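## Task

r1 begins in the lab and r2 in the reception; the connecting door is locked but a service window is open. Move all three sample tubes from the reception so each sits fully inside the green rack on the lab bench, and the rack stays on that bench. A tube touching the floor means failure, as does any robot toppling or finishing tilted. At the end, release everything and back away; anything held in place only by a robot does not count.

## Robot and tools

Robots. r1 and r2 are identical Hello Robot Stretch 3 units, each with one arm. A two-wheel differential base (0.33 m long, 0.34 m wide, passive omni wheel at the back) carries a mast with a lift; the arm telescopes out to the robot's RIGHT side, ending in a wrist (yaw, pitch, roll) and a two-finger gripper. The base cannot strafe, so reaching further forward means driving. Spinning in place pivots about the point between the drive wheels, 0.05 m behind the front edge; with the arm retracted and wrist folded the swept radius is 0.28 m, larger if the gripper is unfolded.

Frames. Each robot reports in its own base frame: origin on the floor between the drive wheels, x ahead, y to the left, z upward. hand_pose is in this frame, located where the closed fingertips meet; with all wrist joints at zero its x axis is up, y points back along the arm to the mast, z toward the rear. Odometry is relative to the base frame at the scene's start. The robots do not share a frame, so their relative placement must come from images, lidar_m, wrist_depth_mm and head_depth_mm.

execute_actions(actions, cameras). actions is a list holding one action or nothing (empty = just report state and pictures). An action is an object keyed by "r1" and/or "r2"; each robot may have "base", "joints", and "contact_limits". base holds exactly one command, both relative to where the base last measured itself: translate_m (metres, -1 to 1, positive forward) or rotate_rad (radians, -3.2 to 3.2, positive = counter-clockwise/left). joints holds absolute targets by name: lift_m 0 to 1.1 (arm height); arm_m 0 to 0.52 (extension); wrist_yaw_rad -1.345 to 4.42 (0 along the arm, positive toward the front, 3.0 folded over the base); wrist_pitch_rad -1.57 to 0.451 (0 level, negative tips fingers down); wrist_roll_rad -2.911 to 2.911 (0 = fingers side by side horizontally); gripper_m -0.089 to 0.179 (larger is wider; real fingertip gap is 0.007 less when almost shut, 0.025 less when fully open, zero below 0.007); head_pan_rad -3.953 to 1.73 (0 ahead, positive left, -1.57 faces the arm); head_tilt_rad -1.53 to 0.419 (negative looks down). contact_limits accepts only arm_m: a motor effort percentage (1 to 100) at which arm motion halts with contact_stop; it also caps holding force until the next action. All motions in an action start at once. Omitted joints or robots may keep pushing toward earlier targets. Any unknown key or out-of-range number rejects the whole call and nothing moves. cameras: list from r1_head_camera, r1_nav_camera, r1_wrist_camera, r2_head_camera, r2_nav_camera, r2_wrist_camera, or "all"; omitted/null means all, [] means none.

wait(seconds): 0 to 10; commands nothing, returns the same state and images. zoom_image(camera, region): region [x0, y0, x1, y1] in pixels of that camera's latest full image, top-left origin, at most 504x504. finished_scene(scene): ends the current scene by its number, irreversibly; the goal must already be met and stable.

Result lines. base_status and joint_status describe how each motion of the last accepted action ended: done (for the base, wheels turned the full amount even if slipping), off_target (stopped short, may still push), contact_stop, time_out, torque_fault (old target dropped). After a lift or arm contact_stop that joint goes slack until commanded again; a loaded slack lift can sag. on_its_own lists uncommanded behaviour; its "held at" value is a target, not a position. motor_effort is percent of maximum, positive toward larger joint values, with the peak in brackets; readings are biased and noisy. A rest effort flagged outside its range suggests pushing or carrying. Positive wheel effort drives forward. base_odometry counts wheel turns; heading -3.142 to 3.142, left positive; turned_by_wheels and turned_by_imu give rotation since the last result; base_tilt (degrees, forward/right positive) carries a fixed offset up to about 4. lidar_m: 12 ranges in metres, 30-degree sectors starting dead ahead and going counter-clockwise (4th left, 7th back, 10th right), scanning at 0.17 m height, 0.15 to 12 m, "-" = nothing; misses glass and thin legs, sees the other robot, partly blocked by its own mast. wrist_depth_mm (45 to 1000) and head_depth_mm (280 to 4000, image sideways) are 7x7 grids of median depths from top-left. Head and nav cameras turn with the head; the wrist camera rides on the gripper.

Handling. Fast base travel requires the arm stowed: lift_m under 0.30, arm_m under 0.03, wrist_yaw_rad over 2.54. Fold or unfold the wrist only with lift_m 0.32 to 0.95, pitch -0.4, roll near 0; once folded, lift may go down to 0.25. With yaw below -0.4 keep pitch at -0.5 or lower. To grasp, command gripper_m smaller than the object; to let go, open at least 0.02 beyond the contact value. Readings don't prove a grasp, so check images.

Avoid. Tubes on the floor; robots pressing into each other (no state line reports robot contact, and a base already touching will press hard with any further drive); arm pushes with the gripper above about 0.45 m, repeated pushes after a contact stop, or driving while holding something fixed, all of which can tip a robot; snagging furniture, especially reversing. If tilted, reverse the last move in small steps, free the gripper and lower lift to about 0.2. Prolonged strain on wrist servos causes a 10 s torque_fault. Objects may get brief random nudges.

Each tool is called after "Emit:" as name(argument=value, ...), one argument or row to a line, values as JSON.

## Session

Emit:
execute_actions(
  actions=[],
)

Scene clock: 0.00 s.
r1.base_odometry: x=+0.000 y=+0.000 heading=+0.000 (m, m, rad; r1's odometry frame)
r1.turned_by_wheels: +0.000 (rad since the last result)
r1.turned_by_imu: +0.000 (rad since the last result)
r1.base_tilt: forward=-0.2 right=-1.3 (deg)
r1.lidar_m: 3.10 2.02 0.84 1.42 2.15 1.34 1.20 1.18 1.44 1.34 1.34 1.62
r1.head_depth_mm: 1799 2507 2673 2625 2543 2520 2311 / 1820 2716 3310 3313 3308 3068 2275 / 1845 2762 3271 3308 3287 3239 2250 / 1862 2780 3206 3228 3195 3230 2218 / 1860 2827 3150 3175 3173 3111 2210 / 1881 2819 3087 3040 3100 3068 2213 / 1904 2890 2980 3006 3066 3021 2199
r1.base_status: not commanded
r1.joint_positions: lift_m=+0.539 arm_m=-0.001 wrist_yaw_rad=+2.916 wrist_pitch_rad=-0.522 wrist_roll_rad=+0.007 gripper_m=+0.037 head_pan_rad=+0.012 head_tilt_rad=-0.009
r1.joint_status: not commanded
r1.motor_effort: left_wheel=+0 right_wheel=+0 lift_m=+19 arm_m=+1 wrist_yaw_rad=+0 wrist_pitch_rad=+8 wrist_roll_rad=+0 gripper_m=+0 head_pan_rad=-1 head_tilt_rad=+1 (%)
r1.hand_pose: x=+0.0257 y=+0.0604 z=+0.5288 quat_wxyz=(+0.259, +0.701, +0.104, +0.656) (m; r1's base frame)
r1.wrist_depth_mm: - - - - - - - / - - - - - - - / - - - - - - - / - - - - - - - / 859 - 906 868 909 876 876 / 746 753 - 751 - 752 754 / 657 661 649 661 650 662 658
r2.base_odometry: x=+0.000 y=+0.000 heading=+0.000 (m, m, rad; r2's odometry frame)
r2.turned_by_wheels: +0.000 (rad since the last result)
r2.turned_by_imu: +0.000 (rad since the last result)
r2.base_tilt: forward=+0.0 right=+0.0 (deg)
r2.lidar_m: 2.83 1.27 0.97 0.95 1.04 1.18 1.16 1.26 1.85 1.75 1.14 2.16
r2.head_depth_mm: 1782 2654 3072 3097 3039 3007 2211 / 1775 2638 3086 3069 3076 3088 2207 / 1781 2639 3155 3135 3131 3089 2165 / 1783 2657 3172 3168 3166 3137 2206 / 1790 2643 3203 3215 3209 3163 2185 / 1792 2604 2992 2970 2997 2891 2207 / 1783 2186 2186 2212 2191 2207 2081
r2.base_status: not commanded
r2.joint_positions: lift_m=+0.309 arm_m=+0.002 wrist_yaw_rad=+2.993 wrist_pitch_rad=-0.362 wrist_roll_rad=-0.010 gripper_m=+0.037 head_pan_rad=-0.005 head_tilt_rad=-0.011
r2.joint_status: not commanded
r2.motor_effort: left_wheel=+0 right_wheel=+0 lift_m=+25 arm_m=-1 wrist_yaw_rad=+0 wrist_pitch_rad=+7 wrist_roll_rad=+0 gripper_m=+0 head_pan_rad=+0 head_tilt_rad=+2 (%)
r2.hand_pose: x=+0.0130 y=+0.0819 z=+0.3340 quat_wxyz=(+0.179, +0.699, +0.077, +0.688) (m; r2's base frame)
r2.wrist_depth_mm: 848 881 889 894 941 979 - / 902 - 945 981 - - - / 962 - - - - - - / 896 - 914 920 933 924 946 / 705 679 748 708 722 728 711 / 568 572 - 570 591 585 584 / 483 482 - 502 488 488 496
pictures: r1_head_camera (sideways: a quarter turn clockwise sets it upright), r1_nav_camera (sideways: a quarter turn counterclockwise sets it upright), r1_wrist_camera, r2_head_camera (sideways: a quarter turn clockwise sets it upright), r2_nav_camera (sideways: a quarter turn counterclockwise sets it upright), r2_wrist_camera
Images, in order (width x height): r1_head_camera 896x504, r1_nav_camera 672x504, r1_wrist_camera 644x364, r2_head_camera 896x504, r2_nav_camera 672x504, r2_wrist_camera 644x364.

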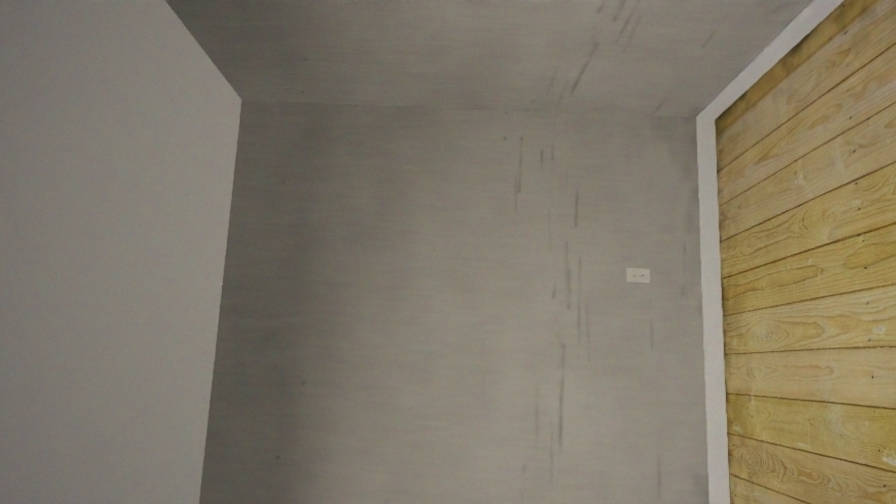

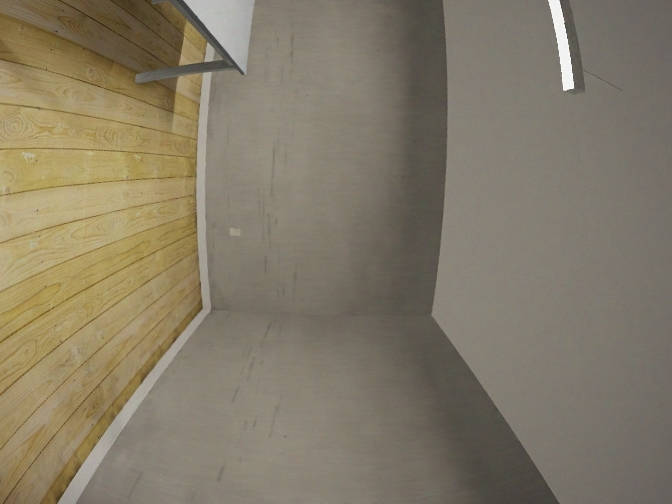

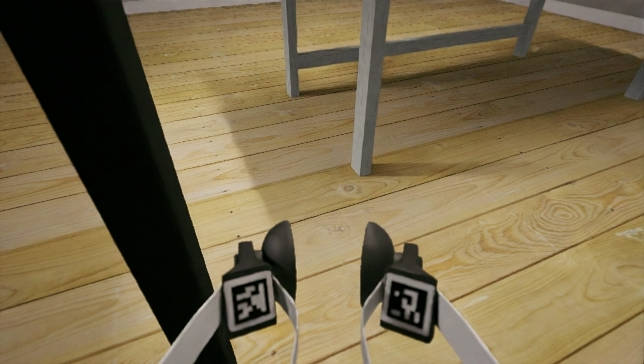

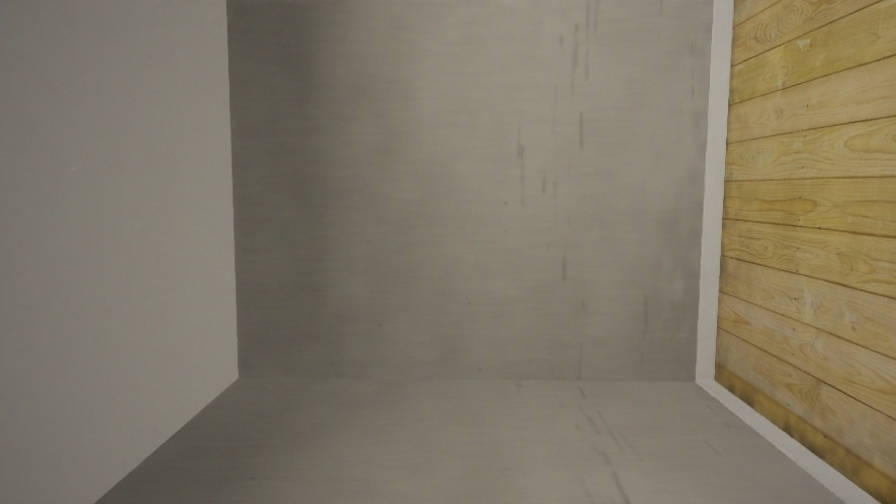

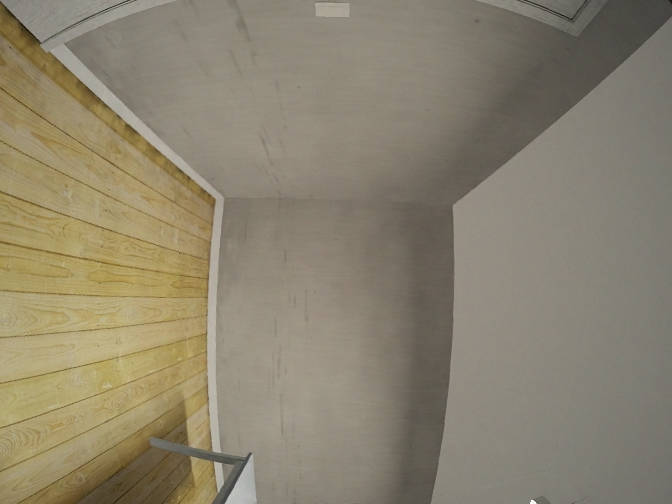

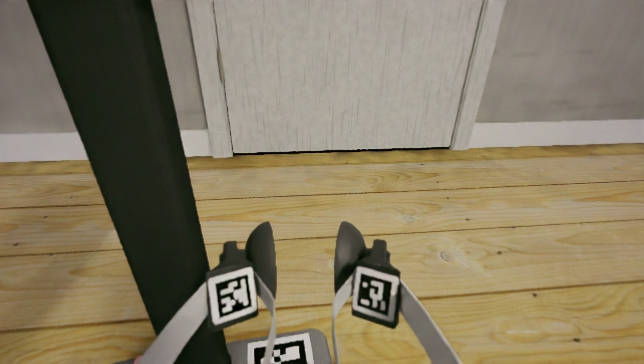

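Emit:
execute_actions(
  actions=[
    {"r1":{"joints":{"head_pan_rad":1.57,"head_tilt_rad":-0.5}},"r2":{"joints":{"head_pan_rad":-1.57,"head_tilt_rad":-0.5}}},
  ],
  cameras=["r1_head_camera","r1_nav_camera","r2_head_camera","r2_nav_camera"],
)

Emit:
execute_actions(
  actions=[
    {"r1":{"joints":{"head_pan_rad":-2.2}},"r2":{"joints":{"head_pan_rad":-3.6}}},
  ],
  cameras=["r1_nav_camera","r2_nav_camera"],
)

Scene clock: 1.63 s.
r1.base_odometry: x=+0.000 y=+0.000 heading=+0.000 (m, m, rad; r1's odometry frame)
r1.turned_by_wheels: +0.000 (rad since the last result)
r1.turned_by_imu: +0.000 (rad since the last result)
r1.base_tilt: forward=-0.2 right=-1.3 (deg)
r1.lidar_m: 3.09 2.02 0.84 1.43 2.15 1.34 1.20 1.18 1.44 1.34 1.34 1.62
r1.head_depth_mm: 3225 3508 3805 1208 952 1580 1319 / 3219 3436 3713 1201 1917 1522 1256 / 3088 3439 3698 2523 1839 1600 1327 / 3035 3263 3618 2875 2082 1599 1310 / 2950 3273 3546 2856 2070 1597 1309 / 2935 3188 3530 2866 2049 1591 1314 / 2854 3120 3429 2821 2049 1590 1307
r1.base_status: not commanded
r1.joint_positions: lift_m=+0.539 arm_m=-0.001 wrist_yaw_rad=+2.916 wrist_pitch_rad=-0.522 wrist_roll_rad=+0.007 gripper_m=+0.037 head_pan_rad=+1.563 head_tilt_rad=-0.494
r1.joint_status: all done
r1.motor_effort: left_wheel=-1(0) right_wheel=+0(0) lift_m=+20(19) arm_m=+0(1) wrist_yaw_rad=+0(0) wrist_pitch_rad=+8(8) wrist_roll_rad=+0(0) gripper_m=+0(1) head_pan_rad=+4(51) head_tilt_rad=-1(25) (%)
r1.hand_pose: x=+0.0257 y=+0.0604 z=+0.5288 quat_wxyz=(+0.259, +0.701, +0.104, +0.656) (m; r1's base frame)
r1.wrist_depth_mm: - - - - - - - / - - - - - - - / - - - - - - - / - - - - - - - / 862 - 900 873 899 865 868 / 746 740 - 758 - 754 746 / 659 663 643 666 647 660 659
r2.base_odometry: x=+0.000 y=+0.000 heading=+0.000 (m, m, rad; r2's odometry frame)
r2.turned_by_wheels: +0.000 (rad since the last result)
r2.turned_by_imu: +0.000 (rad since the last result)
r2.base_tilt: forward=+0.0 right=+0.0 (deg)
r2.lidar_m: 2.83 1.27 0.97 0.95 1.04 1.18 1.16 1.26 1.85 1.75 1.15 2.15
r2.head_depth_mm: 3127 3446 3778 2902 2068 1594 1293 / 3235 3483 3772 2865 2035 1586 1299 / 3260 3547 3760 2914 2035 1597 1298 / 3336 3549 3871 2894 2074 1592 1299 / 3367 3609 3879 2760 2043 1594 1305 / 3336 3621 3868 1434 1897 1544 1302 / 3428 3659 3916 1357 2065 1603 1307
r2.base_status: not commanded
r2.joint_positions: lift_m=+0.309 arm_m=+0.002 wrist_yaw_rad=+2.993 wrist_pitch_rad=-0.362 wrist_roll_rad=-0.010 gripper_m=+0.037 head_pan_rad=-1.563 head_tilt_rad=-0.494
r2.joint_status: all done
r2.motor_effort: left_wheel=+0(0) right_wheel=+1(0) lift_m=+25(25) arm_m=-1(1) wrist_yaw_rad=+0(0) wrist_pitch_rad=+7(7) wrist_roll_rad=+0(1) gripper_m=+0(1) head_pan_rad=-4(47) head_tilt_rad=-4(36) (%)
r2.hand_pose: x=+0.0130 y=+0.0819 z=+0.3340 quat_wxyz=(+0.179, +0.699, +0.077, +0.688) (m; r2's base frame)
r2.wrist_depth_mm: 839 889 869 900 915 965 - / 920 - 952 979 - - - / 959 - - - - - - / 884 - 920 921 934 927 930 / 695 681 728 709 708 723 715 / 570 577 - 568 594 584 589 / 477 479 - 499 493 492 492
pictures: r1_head_camera (sideways: a quarter turn clockwise sets it upright), r1_nav_camera (sideways: a quarter turn counterclockwise sets it upright), r2_head_camera (sideways: a quarter turn clockwise sets it upright), r2_nav_camera (sideways: a quarter turn counterclockwise sets it upright)
Images, in order (width x height): r1_head_camera 896x504, r1_nav_camera 672x504, r2_head_camera 896x504, r2_nav_camera 672x504.

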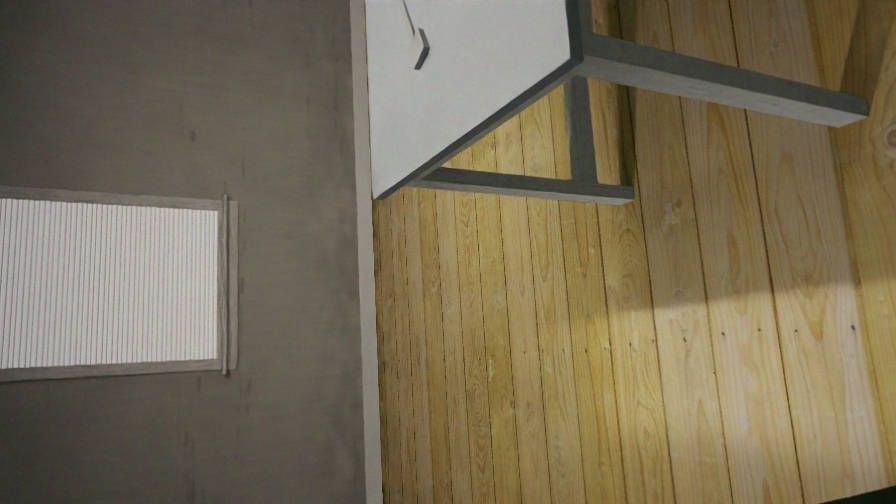

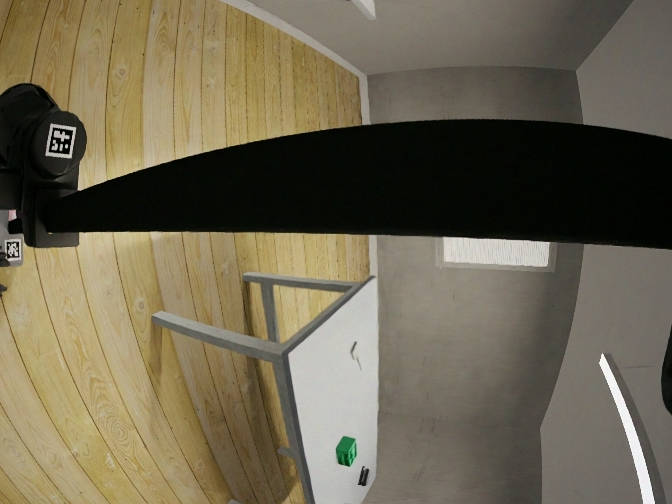

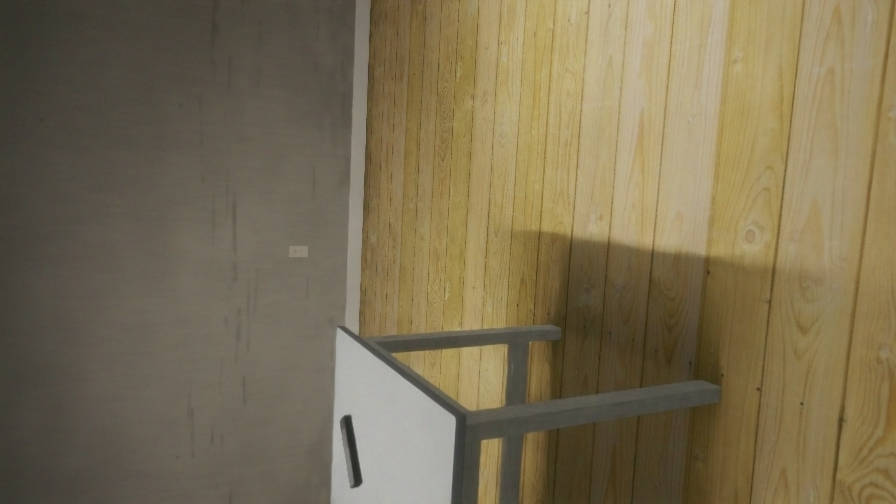

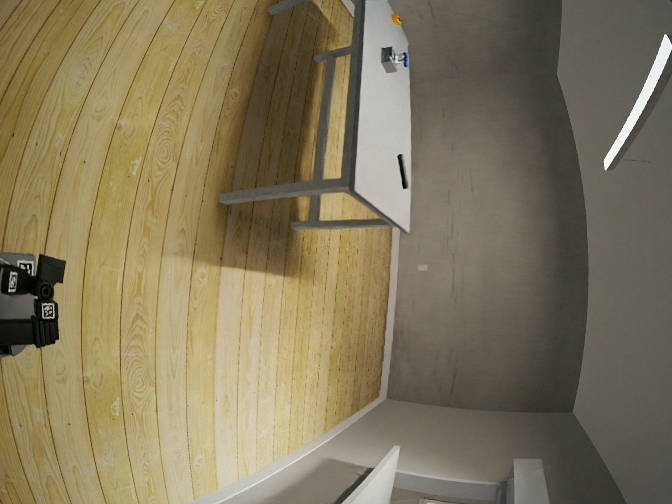

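Scene clock: 3.93 s.
r1.base_odometry: x=+0.000 y=+0.000 heading=+0.000 (m, m, rad; r1's odometry frame)
r1.turned_by_wheels: +0.000 (rad since the last result)
r1.turned_by_imu: +0.000 (rad since the last result)
r1.base_tilt: forward=-0.1 right=-1.3 (deg)
r1.lidar_m: 3.09 2.02 0.84 1.43 2.15 1.34 1.20 1.18 1.44 1.34 1.34 1.62
r1.head_depth_mm: 1082 1148 1232 1309 1426 1504 1321 / 1170 1251 1348 1448 1584 1610 1327 / 1265 1368 1481 1606 1771 1627 1316 / 1418 1522 1671 1805 1918 1600 1311 / 1469 1590 1735 1886 1971 1599 1306 / 1333 1440 1571 1699 1824 1591 1310 / 1245 1331 1425 1540 1676 1593 1309
r1.base_status: not commanded
r1.joint_positions: lift_m=+0.539 arm_m=-0.001 wrist_yaw_rad=+2.916 wrist_pitch_rad=-0.522 wrist_roll_rad=+0.007 gripper_m=+0.037 head_pan_rad=-2.193 head_tilt_rad=-0.494
r1.joint_status: all done
r1.motor_effort: left_wheel=-1(1) right_wheel=+0(0) lift_m=+19(18) arm_m=+0(0) wrist_yaw_rad=+0(1) wrist_pitch_rad=+8(8) wrist_roll_rad=+0(0) gripper_m=+0(0) head_pan_rad=-5(52) head_tilt_rad=-1(2) (%)
r1.hand_pose: x=+0.0257 y=+0.0604 z=+0.5288 quat_wxyz=(+0.259, +0.701, +0.104, +0.656) (m; r1's base frame)
r1.wrist_depth_mm: - - - - - - - / - - - - - - - / - - - - - - - / - - - - - - - / 869 - 894 886 898 870 866 / 747 737 - 748 - 756 758 / 660 659 641 657 644 674 669
r2.base_odometry: x=+0.000 y=+0.000 heading=+0.000 (m, m, rad; r2's odometry frame)
r2.turned_by_wheels: +0.000 (rad since the last result)
r2.turned_by_imu: +0.000 (rad since the last result)
r2.base_tilt: forward=-0.1 right=+0.0 (deg)
r2.lidar_m: 2.83 1.27 0.97 0.95 1.04 1.18 1.16 1.26 1.85 1.75 1.15 2.16
r2.head_depth_mm: 1177 1298 1397 1519 1619 1573 1298 / 1107 1222 1364 1528 1724 1586 1298 / 1066 1164 1263 1425 1627 1586 1300 / 1028 1125 1223 1365 1517 1587 1291 / 1000 1079 1185 1310 1455 1547 1298 / 962 1045 1139 1248 1381 1499 1298 / 931 1005 1094 1197 1322 1459 1300
r2.base_status: not commanded
r2.joint_positions: lift_m=+0.309 arm_m=+0.002 wrist_yaw_rad=+2.993 wrist_pitch_rad=-0.362 wrist_roll_rad=-0.010 gripper_m=+0.037 head_pan_rad=-3.593 head_tilt_rad=-0.494
r2.joint_status: all done
r2.motor_effort: left_wheel=-1(0) right_wheel=+0(1) lift_m=+25(25) arm_m=-1(1) wrist_yaw_rad=+0(1) wrist_pitch_rad=+7(7) wrist_roll_rad=+0(0) gripper_m=+0(0) head_pan_rad=-4(45) head_tilt_rad=-3(4) (%)
r2.hand_pose: x=+0.0130 y=+0.0819 z=+0.3340 quat_wxyz=(+0.179, +0.699, +0.077, +0.688) (m; r2's base frame)
r2.wrist_depth_mm: 832 870 887 899 918 956 - / 900 - 937 937 - - - / 987 - - - - - - / 895 - 884 904 911 928 966 / 701 684 738 716 719 712 733 / 572 572 - 572 595 583 591 / 486 486 - 498 487 494 484
pictures: r1_nav_camera (sideways: a quarter turn counterclockwise sets it upright), r2_nav_camera (sideways: a quarter turn counterclockwise sets it upright)
Images, in order (width x height): r1_nav_camera 672x504, r2_nav_camera 672x504.

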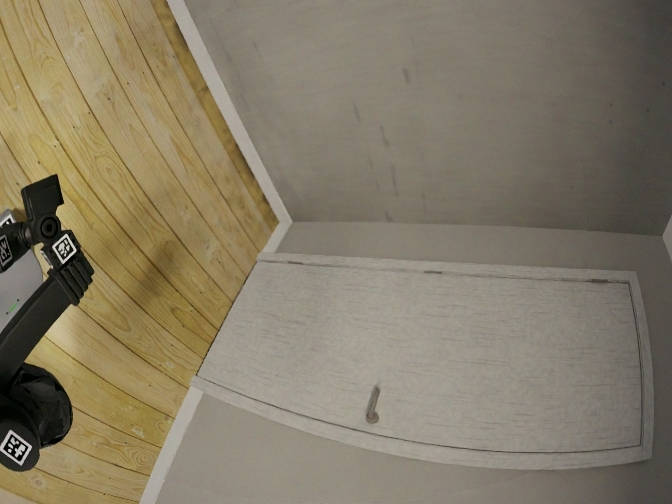

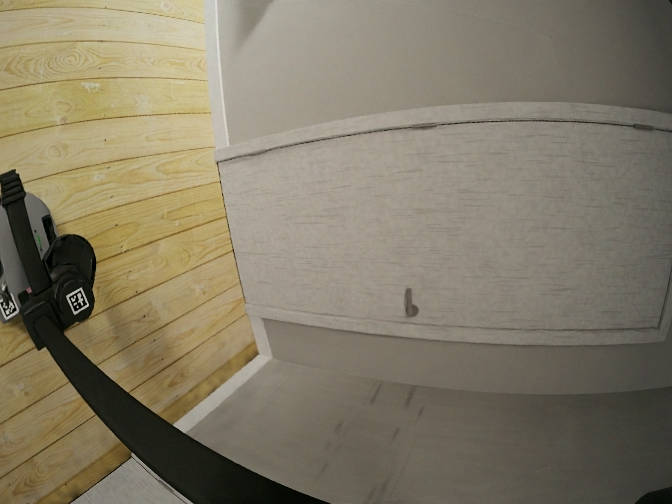

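Emit:
execute_actions(
  actions=[
    {"r1":{"joints":{"head_pan_rad":-3.9,"head_tilt_rad":-0.3}},"r2":{"joints":{"head_pan_rad":-2.5,"head_tilt_rad":-0.3}}},
  ],
  cameras=["r1_head_camera","r1_nav_camera","r2_head_camera","r2_nav_camera"],
)

Emit:
execute_actions(
  actions=[
    {"r1":{"joints":{"head_pan_rad":0.8,"head_tilt_rad":-0.4}},"r2":{"joints":{"head_pan_rad":-0.85,"head_tilt_rad":-0.3}}},
  ],
  cameras=["r1_head_camera","r2_head_camera"],
)

Scene clock: 5.73 s.
r1.base_odometry: x=+0.000 y=+0.000 heading=+0.000 (m, m, rad; r1's odometry frame)
r1.turned_by_wheels: +0.000 (rad since the last result)
r1.turned_by_imu: +0.000 (rad since the last result)
r1.base_tilt: forward=-0.1 right=-1.3 (deg)
r1.lidar_m: 3.08 2.02 0.84 1.42 2.15 1.34 1.20 1.18 1.43 1.34 1.34 1.62
r1.head_depth_mm: - - - - - - - / 2320 2492 - - - - - / 2038 2191 2372 2558 2646 1979 1530 / 1756 1968 2110 2138 2313 1978 1529 / 1540 - - 1905 1978 1955 1532 / 1386 - - 1724 1697 1767 1507 / 1253 - - 1683 1506 1592 1497
r1.base_status: not commanded
r1.joint_positions: lift_m=+0.539 arm_m=-0.001 wrist_yaw_rad=+2.916 wrist_pitch_rad=-0.522 wrist_roll_rad=+0.007 gripper_m=+0.037 head_pan_rad=-3.893 head_tilt_rad=-0.310
r1.joint_status: all done
r1.motor_effort: left_wheel=+0(0) right_wheel=+0(0) lift_m=+19(19) arm_m=+0(1) wrist_yaw_rad=+0(1) wrist_pitch_rad=+8(8) wrist_roll_rad=+0(0) gripper_m=-1(0) head_pan_rad=-5(52) head_tilt_rad=+4(18) (%)
r1.hand_pose: x=+0.0257 y=+0.0604 z=+0.5288 quat_wxyz=(+0.259, +0.701, +0.104, +0.656) (m; r1's base frame)
r1.wrist_depth_mm: - - - - - - - / - - - - - - - / - - - - - - - / - - - - - - - / 859 - 900 873 895 865 867 / 746 753 - 745 - 761 753 / 659 666 641 660 634 668 657
r2.base_odometry: x=+0.000 y=+0.000 heading=+0.000 (m, m, rad; r2's odometry frame)
r2.turned_by_wheels: +0.000 (rad since the last result)
r2.turned_by_imu: +0.000 (rad since the last result)
r2.base_tilt: forward=+0.0 right=+0.0 (deg)
r2.lidar_m: 2.84 1.27 0.97 0.96 1.04 1.19 1.16 1.27 1.85 1.75 1.15 2.16
r2.head_depth_mm: 1093 1131 1185 1239 1298 1363 1408 / 1172 1225 1287 1348 1420 1503 1499 / 1284 1337 1405 1492 1572 1676 1506 / 1362 1467 1557 1654 1772 1834 1506 / 1310 - - 1933 2009 1951 1497 / 1489 1981 - 2156 2312 1929 1507 / 1857 2080 2286 2479 2606 1929 1505
r2.base_status: not commanded
r2.joint_positions: lift_m=+0.309 arm_m=+0.002 wrist_yaw_rad=+2.993 wrist_pitch_rad=-0.362 wrist_roll_rad=-0.010 gripper_m=+0.037 head_pan_rad=-2.507 head_tilt_rad=-0.310
r2.joint_status: all done
r2.motor_effort: left_wheel=+0(0) right_wheel=+1(0) lift_m=+25(25) arm_m=-1(1) wrist_yaw_rad=+0(0) wrist_pitch_rad=+7(7) wrist_roll_rad=-1(0) gripper_m=+0(0) head_pan_rad=+4(45) head_tilt_rad=+6(26) (%)
r2.hand_pose: x=+0.0130 y=+0.0819 z=+0.3340 quat_wxyz=(+0.179, +0.699, +0.077, +0.688) (m; r2's base frame)
r2.wrist_depth_mm: 841 909 885 899 934 948 - / 893 - 954 - - - - / 980 - - - - - - / 894 - 903 921 928 918 923 / 707 695 725 694 720 715 714 / 562 568 - 576 594 583 587 / 480 484 - 503 490 491 495
pictures: r1_head_camera (sideways: a quarter turn clockwise sets it upright), r1_nav_camera (sideways: a quarter turn counterclockwise sets it upright), r2_head_camera (sideways: a quarter turn clockwise sets it upright), r2_nav_camera (sideways: a quarter turn counterclockwise sets it upright)
Images, in order (width x height): r1_head_camera 896x504, r1_nav_camera 672x504, r2_head_camera 896x504, r2_nav_camera 672x504.

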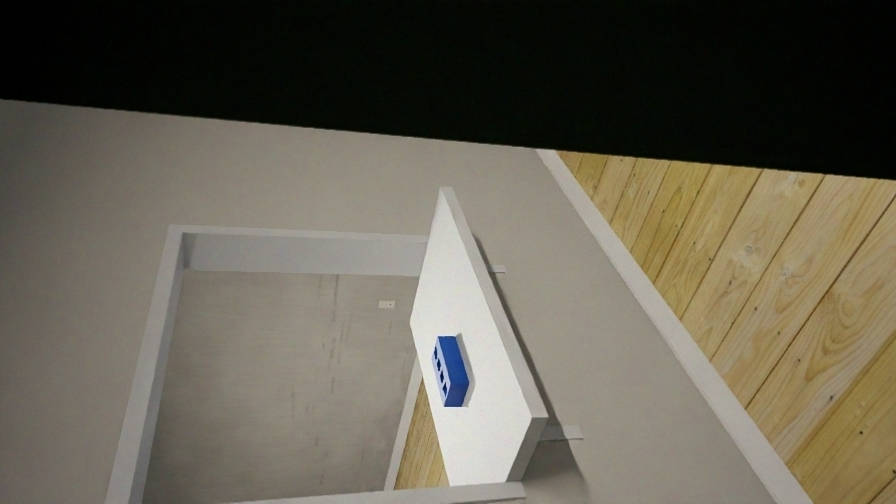

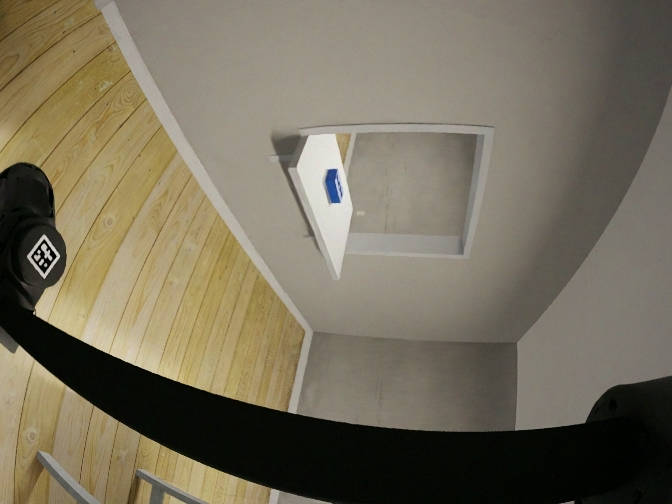

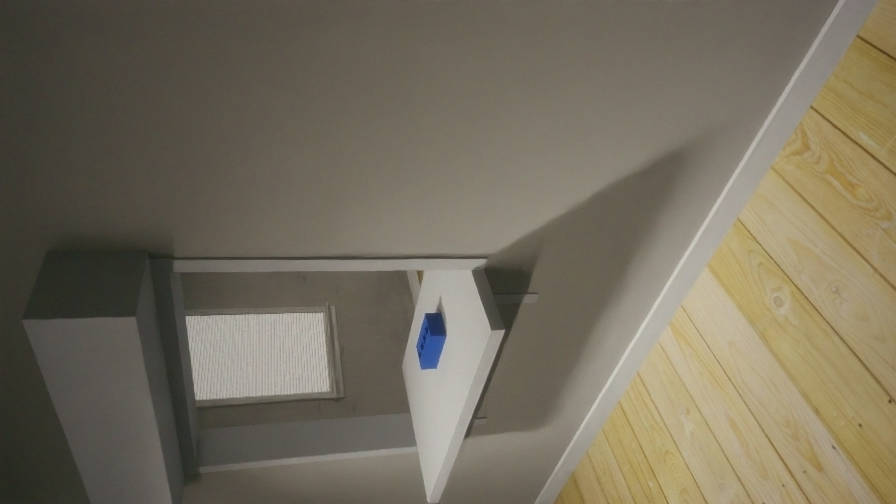

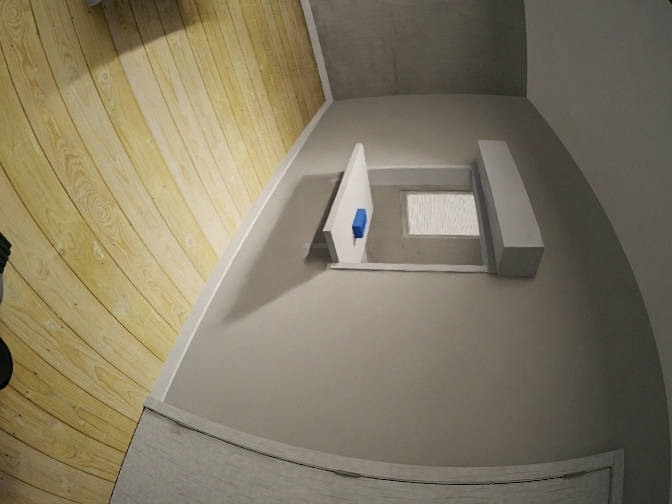

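Scene clock: 8.47 s.
r1.base_odometry: x=+0.000 y=+0.000 heading=+0.000 (m, m, rad; r1's odometry frame)
r1.turned_by_wheels: +0.000 (rad since the last result)
r1.turned_by_imu: +0.000 (rad since the last result)
r1.base_tilt: forward=-0.2 right=-1.4 (deg)
r1.lidar_m: 3.09 2.02 0.84 1.43 2.15 1.34 1.20 1.19 1.44 1.34 1.34 1.62
r1.head_depth_mm: 2799 2942 3153 3245 2458 1781 1434 / 2917 3137 3260 2991 2317 1817 1423 / 3097 3377 3522 1925 2384 1789 1414 / 3374 3551 3733 1491 2374 1772 1422 / 3622 3890 - 1444 2162 1759 1411 / 3938 - - 1453 1079 1769 1392 / 3777 3949 - 1436 990 988 1097
r1.base_status: not commanded
r1.joint_positions: lift_m=+0.539 arm_m=-0.001 wrist_yaw_rad=+2.916 wrist_pitch_rad=-0.522 wrist_roll_rad=+0.007 gripper_m=+0.037 head_pan_rad=+0.793 head_tilt_rad=-0.395
r1.joint_status: all done
r1.motor_effort: left_wheel=-1(1) right_wheel=+0(0) lift_m=+18(19) arm_m=+1(0) wrist_yaw_rad=+1(0) wrist_pitch_rad=+7(8) wrist_roll_rad=+0(0) gripper_m=+0(1) head_pan_rad=+4(50) head_tilt_rad=-2(9) (%)
r1.hand_pose: x=+0.0257 y=+0.0604 z=+0.5288 quat_wxyz=(+0.259, +0.701, +0.104, +0.656) (m; r1's base frame)
r1.wrist_depth_mm: - - - - - - - / - - - - - - - / - - - - - - - / - - - - - - - / 865 - 893 871 901 883 870 / 742 743 - 750 - 751 755 / 655 659 634 660 646 660 662
r2.base_odometry: x=+0.000 y=+0.000 heading=+0.000 (m, m, rad; r2's odometry frame)
r2.turned_by_wheels: +0.000 (rad since the last result)
r2.turned_by_imu: +0.000 (rad since the last result)
r2.base_tilt: forward=+0.0 right=+0.0 (deg)
r2.lidar_m: 2.83 1.27 0.97 0.96 1.04 1.19 1.16 1.27 1.85 1.75 1.15 2.15
r2.head_depth_mm: 3716 3857 - 1939 1248 1730 1371 / 3748 - - 1948 2098 1960 1499 / 3716 - - 1935 2452 1934 1503 / 3692 - - 1887 2725 1936 1494 / 3377 3679 3838 2336 2774 1940 1506 / 3161 3295 3475 3557 2475 1943 1493 / 2911 3094 3204 3336 2734 1914 1499
r2.base_status: not commanded
r2.joint_positions: lift_m=+0.309 arm_m=+0.002 wrist_yaw_rad=+2.993 wrist_pitch_rad=-0.362 wrist_roll_rad=-0.010 gripper_m=+0.037 head_pan_rad=-0.857 head_tilt_rad=-0.310
r2.joint_status: all done
r2.motor_effort: left_wheel=+0(0) right_wheel=+1(1) lift_m=+25(25) arm_m=-1(1) wrist_yaw_rad=+0(0) wrist_pitch_rad=+7(7) wrist_roll_rad=+0(0) gripper_m=+0(0) head_pan_rad=+4(47) head_tilt_rad=+6(6) (%)
r2.hand_pose: x=+0.0130 y=+0.0819 z=+0.3340 quat_wxyz=(+0.179, +0.699, +0.077, +0.688) (m; r2's base frame)
r2.wrist_depth_mm: 843 897 899 905 934 953 - / 893 - 935 988 - - - / 969 - - - - - - / 894 - 937 920 908 915 942 / 689 687 724 720 711 721 720 / 567 571 - 583 590 588 585 / 478 479 - 505 487 486 491
pictures: r1_head_camera (sideways: a quarter turn clockwise sets it upright), r2_head_camera (sideways: a quarter turn clockwise sets it upright)
Images, in order (width x height): r1_head_camera 896x504, r2_head_camera 896x504.

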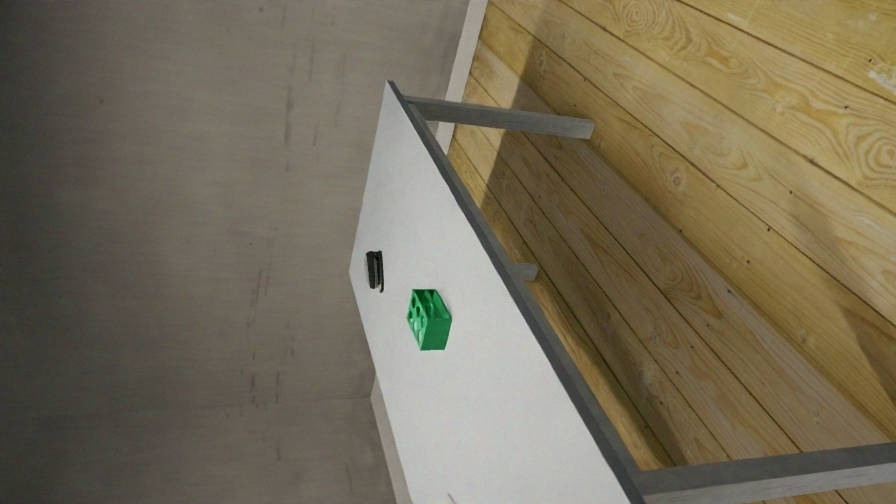

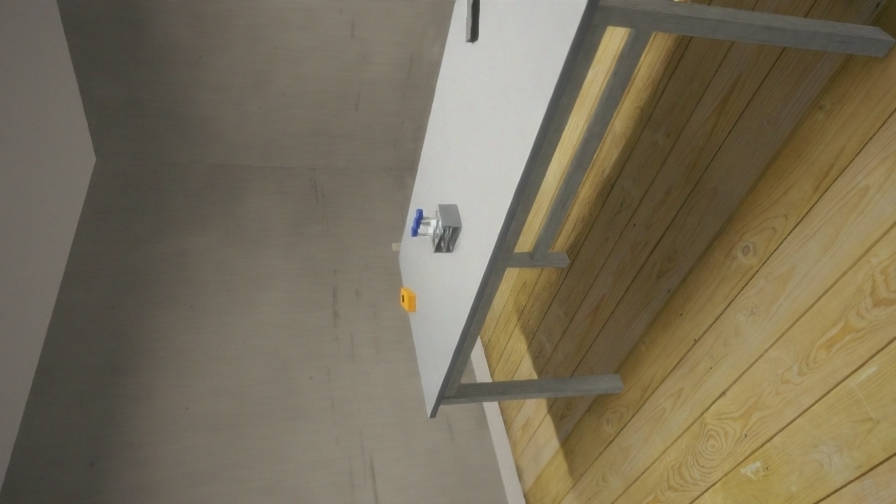

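Emit:
execute_actions(
  actions=[
    {"r1":{"base":{"rotate_rad":-0.98},"joints":{"lift_m":0.28}},"r2":{"base":{"rotate_rad":-0.47},"joints":{"lift_m":0.28}}},
  ],
  cameras=[],
)

Emit:
execute_actions(
  actions=[
    {"r1":{"base":{"translate_m":-1.0}},"r2":{"base":{"translate_m":1.0}}},
  ],
  cameras=[],
)

Emit:
execute_actions(
  actions=[
    {"r1":{"base":{"rotate_rad":-0.59},"joints":{"head_pan_rad":-1.57,"head_tilt_rad":-0.6}},"r2":{"base":{"translate_m":0.43}}},
  ],
  cameras=[],
)

Emit:
execute_actions(
  actions=[
    {"r1":{"joints":{"lift_m":0.9}},"r2":{"base":{"rotate_rad":0.47},"joints":{"lift_m":0.9,"head_pan_rad":-1.57,"head_tilt_rad":-0.7}}},
  ],
  cameras=["r1_head_camera","r2_head_camera"],
)

Scene clock: 12.80 s.
r1.base_odometry: x=+0.000 y=+0.000 heading=-0.980 (m, m, rad; r1's odometry frame)
r1.turned_by_wheels: -0.980 (rad since the last result)
r1.turned_by_imu: -0.958 (rad since the last result)
r1.base_tilt: forward=-0.1 right=-1.3 (deg)
r1.lidar_m: 1.35 1.71 3.13 2.02 1.47 1.43 1.95 1.30 1.19 1.19 1.44 1.34
r1.head_depth_mm: 1846 1899 1948 2009 2068 1806 1434 / 2160 2224 2303 2419 2287 1794 1424 / 2580 2737 2886 2957 2384 1778 1418 / 2882 3146 3375 3528 2372 1780 1421 / 2830 3005 3289 3393 2345 1772 1413 / 2657 2944 3103 3280 2339 1757 1390 / 2625 2770 2968 3189 2371 1757 1384
r1.base_status: done
r1.joint_positions: lift_m=+0.280 arm_m=-0.001 wrist_yaw_rad=+2.916 wrist_pitch_rad=-0.523 wrist_roll_rad=+0.007 gripper_m=+0.037 head_pan_rad=+0.793 head_tilt_rad=-0.395
r1.joint_status: all done
r1.motor_effort: left_wheel=+2(6) right_wheel=-3(5) lift_m=+17(16) arm_m=+0(0) wrist_yaw_rad=+1(0) wrist_pitch_rad=+8(8) wrist_roll_rad=+0(0) gripper_m=+0(1) head_pan_rad=+4(4) head_tilt_rad=-2(1) (%)
r1.hand_pose: x=+0.0257 y=+0.0603 z=+0.2700 quat_wxyz=(+0.259, +0.701, +0.104, +0.656) (m; r1's base frame)
r1.wrist_depth_mm: - - - - - - - / - - - - - - - / 705 - 770 766 773 777 784 / 631 - 638 639 631 629 626 / 527 - 547 532 546 530 535 / 467 - - 455 - 462 456 / - - - - 393 403 405
r2.base_odometry: x=+0.000 y=+0.000 heading=-0.470 (m, m, rad; r2's odometry frame)
r2.turned_by_wheels: -0.470 (rad since the last result)
r2.turned_by_imu: -0.473 (rad since the last result)
r2.base_tilt: forward=-0.1 right=-0.1 (deg)
r2.lidar_m: 2.15 2.50 1.22 0.96 0.96 1.06 1.17 1.16 1.29 1.97 1.19 1.15
r2.head_depth_mm: 3146 3334 3588 3682 2695 1950 1503 / 3355 3490 3698 3909 2722 1935 1507 / 3412 3681 3846 3980 2606 1929 1504 / 3582 3818 - 1932 2458 1860 1459 / 3758 3943 - 1963 1300 1868 1448 / 3637 - - 1963 2221 1935 1502 / 3728 - - 1955 2333 1942 1514
r2.base_status: done
r2.joint_positions: lift_m=+0.281 arm_m=+0.002 wrist_yaw_rad=+2.993 wrist_pitch_rad=-0.364 wrist_roll_rad=-0.010 gripper_m=+0.037 head_pan_rad=-0.857 head_tilt_rad=-0.310
r2.joint_status: all done
r2.motor_effort: left_wheel=+4(12) right_wheel=-4(10) lift_m=+11(22) arm_m=-1(1) wrist_yaw_rad=+0(1) wrist_pitch_rad=+8(8) wrist_roll_rad=+0(0) gripper_m=+0(0) head_pan_rad=+4(4) head_tilt_rad=+5(6) (%)
r2.hand_pose: x=+0.0129 y=+0.0817 z=+0.3057 quat_wxyz=(+0.179, +0.699, +0.077, +0.688) (m; r2's base frame)
r2.wrist_depth_mm: 678 850 911 - - - - / 713 - 974 - - - - / 772 - - - - - - / 782 - 838 859 849 867 870 / 653 633 699 664 673 683 670 / 536 539 - 538 563 542 551 / 444 463 - 458 456 458 461
pictures: none
No camera images: the call's "cameras" was empty. Leave "cameras" out to get every camera's image.

Scene clock: 17.90 s.
r1.base_odometry: x=-0.557 y=+0.830 heading=-0.980 (m, m, rad; r1's odometry frame)
r1.turned_by_wheels: +0.000 (rad since the last result)
r1.turned_by_imu: +0.000 (rad since the last result)
r1.base_tilt: forward=-0.1 right=-1.3 (deg)
r1.lidar_m: 2.27 2.88 0.87 0.96 2.73 2.53 1.31 0.87 0.81 0.82 1.03 2.20
r1.head_depth_mm: 3208 3292 3363 3349 2409 1803 1421 / 3590 3732 3986 3751 2391 1794 1428 / 3416 3707 - 3640 2373 1767 1418 / 3331 3495 3864 3603 2418 1778 1405 / 3208 3390 3621 3553 2071 1636 1334 / 3057 3342 3516 1444 968 1697 1347 / 2964 3157 3307 1421 958 1734 1399
r1.base_status: done
r1.joint_positions: lift_m=+0.280 arm_m=-0.001 wrist_yaw_rad=+2.916 wrist_pitch_rad=-0.523 wrist_roll_rad=+0.007 gripper_m=+0.037 head_pan_rad=+0.793 head_tilt_rad=-0.396
r1.joint_status: not commanded
r1.motor_effort: left_wheel=+2(5) right_wheel=-3(8) lift_m=+17(17) arm_m=+1(0) wrist_yaw_rad=-1(0) wrist_pitch_rad=+8(8) wrist_roll_rad=+0(0) gripper_m=+0(0) head_pan_rad=+4(3) head_tilt_rad=-1(2) (%)
r1.hand_pose: x=+0.0257 y=+0.0603 z=+0.2699 quat_wxyz=(+0.259, +0.701, +0.104, +0.656) (m; r1's base frame)
r1.wrist_depth_mm: - - - - - - - / - - 974 - 960 - - / 754 - 788 779 766 791 792 / 627 - 633 631 633 639 633 / 524 - 546 528 547 535 534 / 467 - - 452 - 462 461 / - - - - 394 402 404
r2.base_odometry: x=+0.892 y=-0.453 heading=-0.470 (m, m, rad; r2's odometry frame)
r2.turned_by_wheels: +0.000 (rad since the last result)
r2.turned_by_imu: -0.001 (rad since the last result)
r2.base_tilt: forward=+0.0 right=-0.1 (deg)
r2.lidar_m: 1.17 2.18 1.70 1.37 1.35 1.45 2.12 2.09 2.29 0.80 1.32 1.19
r2.head_depth_mm: 2944 3024 3210 3331 1144 803 1371 / 2997 3138 3283 3505 1145 803 1462 / 3070 3317 3450 3638 1136 803 1509 / 3231 3426 3573 3792 1030 835 1511 / 3382 3563 3740 3900 1141 878 1497 / 3448 3673 3840 3932 1139 916 1507 / 3074 3143 3347 3302 1136 1724 1504
r2.base_status: done
r2.joint_positions: lift_m=+0.281 arm_m=+0.002 wrist_yaw_rad=+2.993 wrist_pitch_rad=-0.364 wrist_roll_rad=-0.010 gripper_m=+0.037 head_pan_rad=-0.857 head_tilt_rad=-0.309
r2.joint_status: not commanded
r2.motor_effort: left_wheel=+5(12) right_wheel=-4(9) lift_m=+12(12) arm_m=-1(1) wrist_yaw_rad=+1(0) wrist_pitch_rad=+8(8) wrist_roll_rad=+0(1) gripper_m=+0(0) head_pan_rad=+4(4) head_tilt_rad=+6(6) (%)
r2.hand_pose: x=+0.0129 y=+0.0817 z=+0.3056 quat_wxyz=(+0.179, +0.699, +0.077, +0.688) (m; r2's base frame)
r2.wrist_depth_mm: 977 - - - - - - / - - - - - - - / - - - - - - - / 826 - 844 856 882 871 875 / 648 640 687 675 677 668 682 / 533 534 - 539 555 549 558 / 454 466 - 452 458 459 466
pictures: none
No camera images: the call's "cameras" was empty. Leave "cameras" out to get every camera's image.

Scene clock: 21.07 s.
r1.base_odometry: x=-0.557 y=+0.830 heading=-1.569 (m, m, rad; r1's odometry frame)
r1.turned_by_wheels: -0.590 (rad since the last result)
r1.turned_by_imu: -0.576 (rad since the last result)
r1.base_tilt: forward=-0.1 right=-1.3 (deg)
r1.lidar_m: 1.86 2.26 2.75 0.87 0.96 2.80 2.53 1.42 0.90 0.81 0.81 0.99
r1.head_depth_mm: - - 3645 1001 850 1378 1246 / - - 3616 959 847 1344 1245 / - - 3538 949 841 1300 1242 / - - 3268 983 805 1267 1243 / - 3422 3526 978 799 1227 1235 / - 3335 3265 967 768 1196 1228 / - 722 781 862 977 1169 1233
r1.base_status: done
r1.joint_positions: lift_m=+0.280 arm_m=-0.001 wrist_yaw_rad=+2.916 wrist_pitch_rad=-0.523 wrist_roll_rad=+0.007 gripper_m=+0.037 head_pan_rad=-1.563 head_tilt_rad=-0.593
r1.joint_status: all done
r1.motor_effort: left_wheel=+2(7) right_wheel=-3(6) lift_m=+17(16) arm_m=+0(0) wrist_yaw_rad=+0(0) wrist_pitch_rad=+8(8) wrist_roll_rad=+0(0) gripper_m=+1(0) head_pan_rad=-5(52) head_tilt_rad=-2(16) (%)
r1.hand_pose: x=+0.0257 y=+0.0603 z=+0.2699 quat_wxyz=(+0.259, +0.701, +0.104, +0.656) (m; r1's base frame)
r1.wrist_depth_mm: - - - - - - - / - - 960 - - - - / 759 - 776 784 781 779 780 / 629 - 634 638 634 637 636 / 531 - 549 532 557 534 530 / 467 - - 458 - 462 459 / - - - - 393 401 401
r2.base_odometry: x=+1.275 y=-0.647 heading=-0.469 (m, m, rad; r2's odometry frame)
r2.turned_by_wheels: +0.000 (rad since the last result)
r2.turned_by_imu: +0.000 (rad since the last result)
r2.base_tilt: forward=+0.0 right=-0.1 (deg)
r2.lidar_m: 1.80 1.78 1.90 1.53 1.51 1.64 2.50 2.51 0.97 1.17 1.16 0.75
r2.head_depth_mm: 2753 2862 3059 3244 1138 762 623 / 2855 3040 3176 3353 1138 809 624 / 2953 3096 3264 3498 1141 804 626 / 3071 3207 3372 3663 1143 807 646 / 3187 3381 3581 3733 1140 802 688 / 2992 3104 3240 3363 1143 806 1373 / 2517 2613 2628 2753 2656 804 1364
r2.base_status: done
r2.joint_positions: lift_m=+0.281 arm_m=+0.002 wrist_yaw_rad=+2.993 wrist_pitch_rad=-0.364 wrist_roll_rad=-0.010 gripper_m=+0.037 head_pan_rad=-0.857 head_tilt_rad=-0.309
r2.joint_status: not commanded
r2.motor_effort: left_wheel=+4(14) right_wheel=-4(8) lift_m=+11(12) arm_m=-1(1) wrist_yaw_rad=+0(0) wrist_pitch_rad=+8(8) wrist_roll_rad=+0(1) gripper_m=+0(0) head_pan_rad=+4(4) head_tilt_rad=+6(5) (%)
r2.hand_pose: x=+0.0129 y=+0.0817 z=+0.3056 quat_wxyz=(+0.179, +0.699, +0.077, +0.688) (m; r2's base frame)
r2.wrist_depth_mm: - - - - - - - / - - - - - - - / - - - - - - - / 825 - 864 878 860 861 878 / 663 641 699 650 663 667 679 / 539 545 - 541 551 553 546 / 455 471 - 455 456 457 457
pictures: none
No camera images: the call's "cameras" was empty. Leave "cameras" out to get every camera's image.

Scene clock: 27.53 s.
r1.base_odometry: x=-0.557 y=+0.830 heading=-1.569 (m, m, rad; r1's odometry frame)
r1.turned_by_wheels: +0.000 (rad since the last result)
r1.turned_by_imu: +0.000 (rad since the last result)
r1.base_tilt: forward=-0.1 right=-1.4 (deg)
r1.lidar_m: 1.86 2.27 2.76 0.87 0.96 2.81 2.53 1.42 0.89 0.81 0.81 0.99
r1.head_depth_mm: - - 3637 1002 851 1327 - / - - 3654 963 842 1299 - / - - 3585 950 835 1285 - / - - 3259 989 806 1239 - / - 3399 3553 980 798 1189 - / - 3358 3283 976 768 1199 1263 / - 728 779 866 983 1170 1232
r1.base_status: not commanded
r1.joint_positions: lift_m=+0.900 arm_m=-0.001 wrist_yaw_rad=+2.916 wrist_pitch_rad=-0.523 wrist_roll_rad=+0.007 gripper_m=+0.037 head_pan_rad=-1.563 head_tilt_rad=-0.593
r1.joint_status: all done
r1.motor_effort: left_wheel=+2(2) right_wheel=-3(3) lift_m=+21(18) arm_m=+0(0) wrist_yaw_rad=+0(0) wrist_pitch_rad=+8(8) wrist_roll_rad=+0(0) gripper_m=-1(1) head_pan_rad=-5(5) head_tilt_rad=-3(2) (%)
r1.hand_pose: x=+0.0257 y=+0.0603 z=+0.8897 quat_wxyz=(+0.259, +0.701, +0.104, +0.656) (m; r1's base frame)
r1.wrist_depth_mm: - 958 965 - - - - / - 808 888 - - - - / - - - - - - - / - - - - - - - / - - - - - - - / - - - - - - - / - - - - - - -
r2.base_odometry: x=+1.275 y=-0.647 heading=+0.000 (m, m, rad; r2's odometry frame)
r2.turned_by_wheels: +0.470 (rad since the last result)
r2.turned_by_imu: +0.475 (rad since the last result)
r2.base_tilt: forward=+0.0 right=-0.1 (deg)
r2.lidar_m: 1.78 1.91 1.54 1.51 1.61 2.37 2.51 0.97 1.18 1.16 0.75 1.81
r2.head_depth_mm: 2705 3031 1150 851 693 - 1117 / 2749 3083 1157 823 715 - 1122 / 2787 3112 1154 821 716 - - / 2819 3129 1153 855 741 - - / 2804 3220 1163 852 744 - 1128 / 2879 3226 1161 852 771 1379 1171 / 2893 3310 1161 857 1527 1372 1174
r2.base_status: done
r2.joint_positions: lift_m=+0.899 arm_m=+0.002 wrist_yaw_rad=+2.993 wrist_pitch_rad=-0.364 wrist_roll_rad=-0.010 gripper_m=+0.037 head_pan_rad=-1.563 head_tilt_rad=-0.692
r2.joint_status: all done
r2.motor_effort: left_wheel=-4(11) right_wheel=+5(12) lift_m=+34(36) arm_m=-1(1) wrist_yaw_rad=+0(0) wrist_pitch_rad=+8(8) wrist_roll_rad=-1(0) gripper_m=+0(0) head_pan_rad=-4(45) head_tilt_rad=-4(34) (%)
r2.hand_pose: x=+0.0129 y=+0.0817 z=+0.9243 quat_wxyz=(+0.179, +0.699, +0.077, +0.688) (m; r2's base frame)
r2.wrist_depth_mm: - - - - - - - / - - - - - - - / - - - - - - - / - - - - - - - / - - - - - - - / - - - - - - - / - - - - - - -
pictures: r1_head_camera (sideways: a quarter turn clockwise sets it upright), r2_head_camera (sideways: a quarter turn clockwise sets it upright)
Images, in order (width x height): r1_head_camera 896x504, r2_head_camera 896x504.

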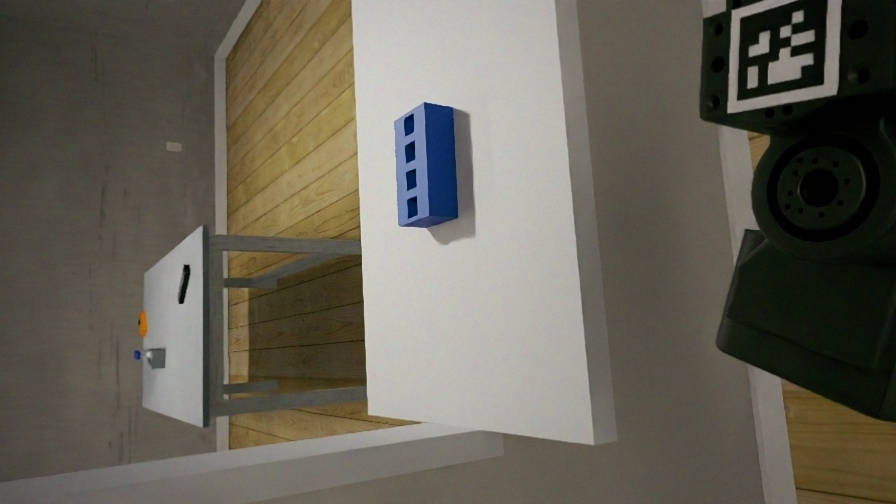

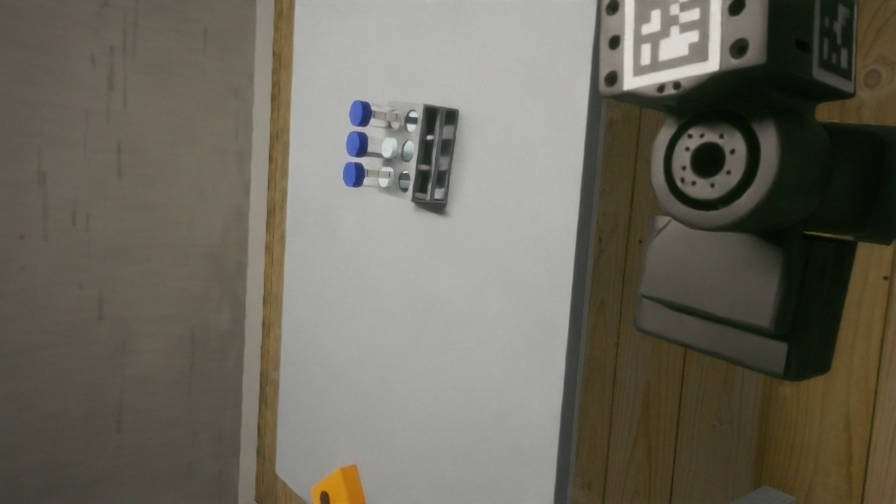

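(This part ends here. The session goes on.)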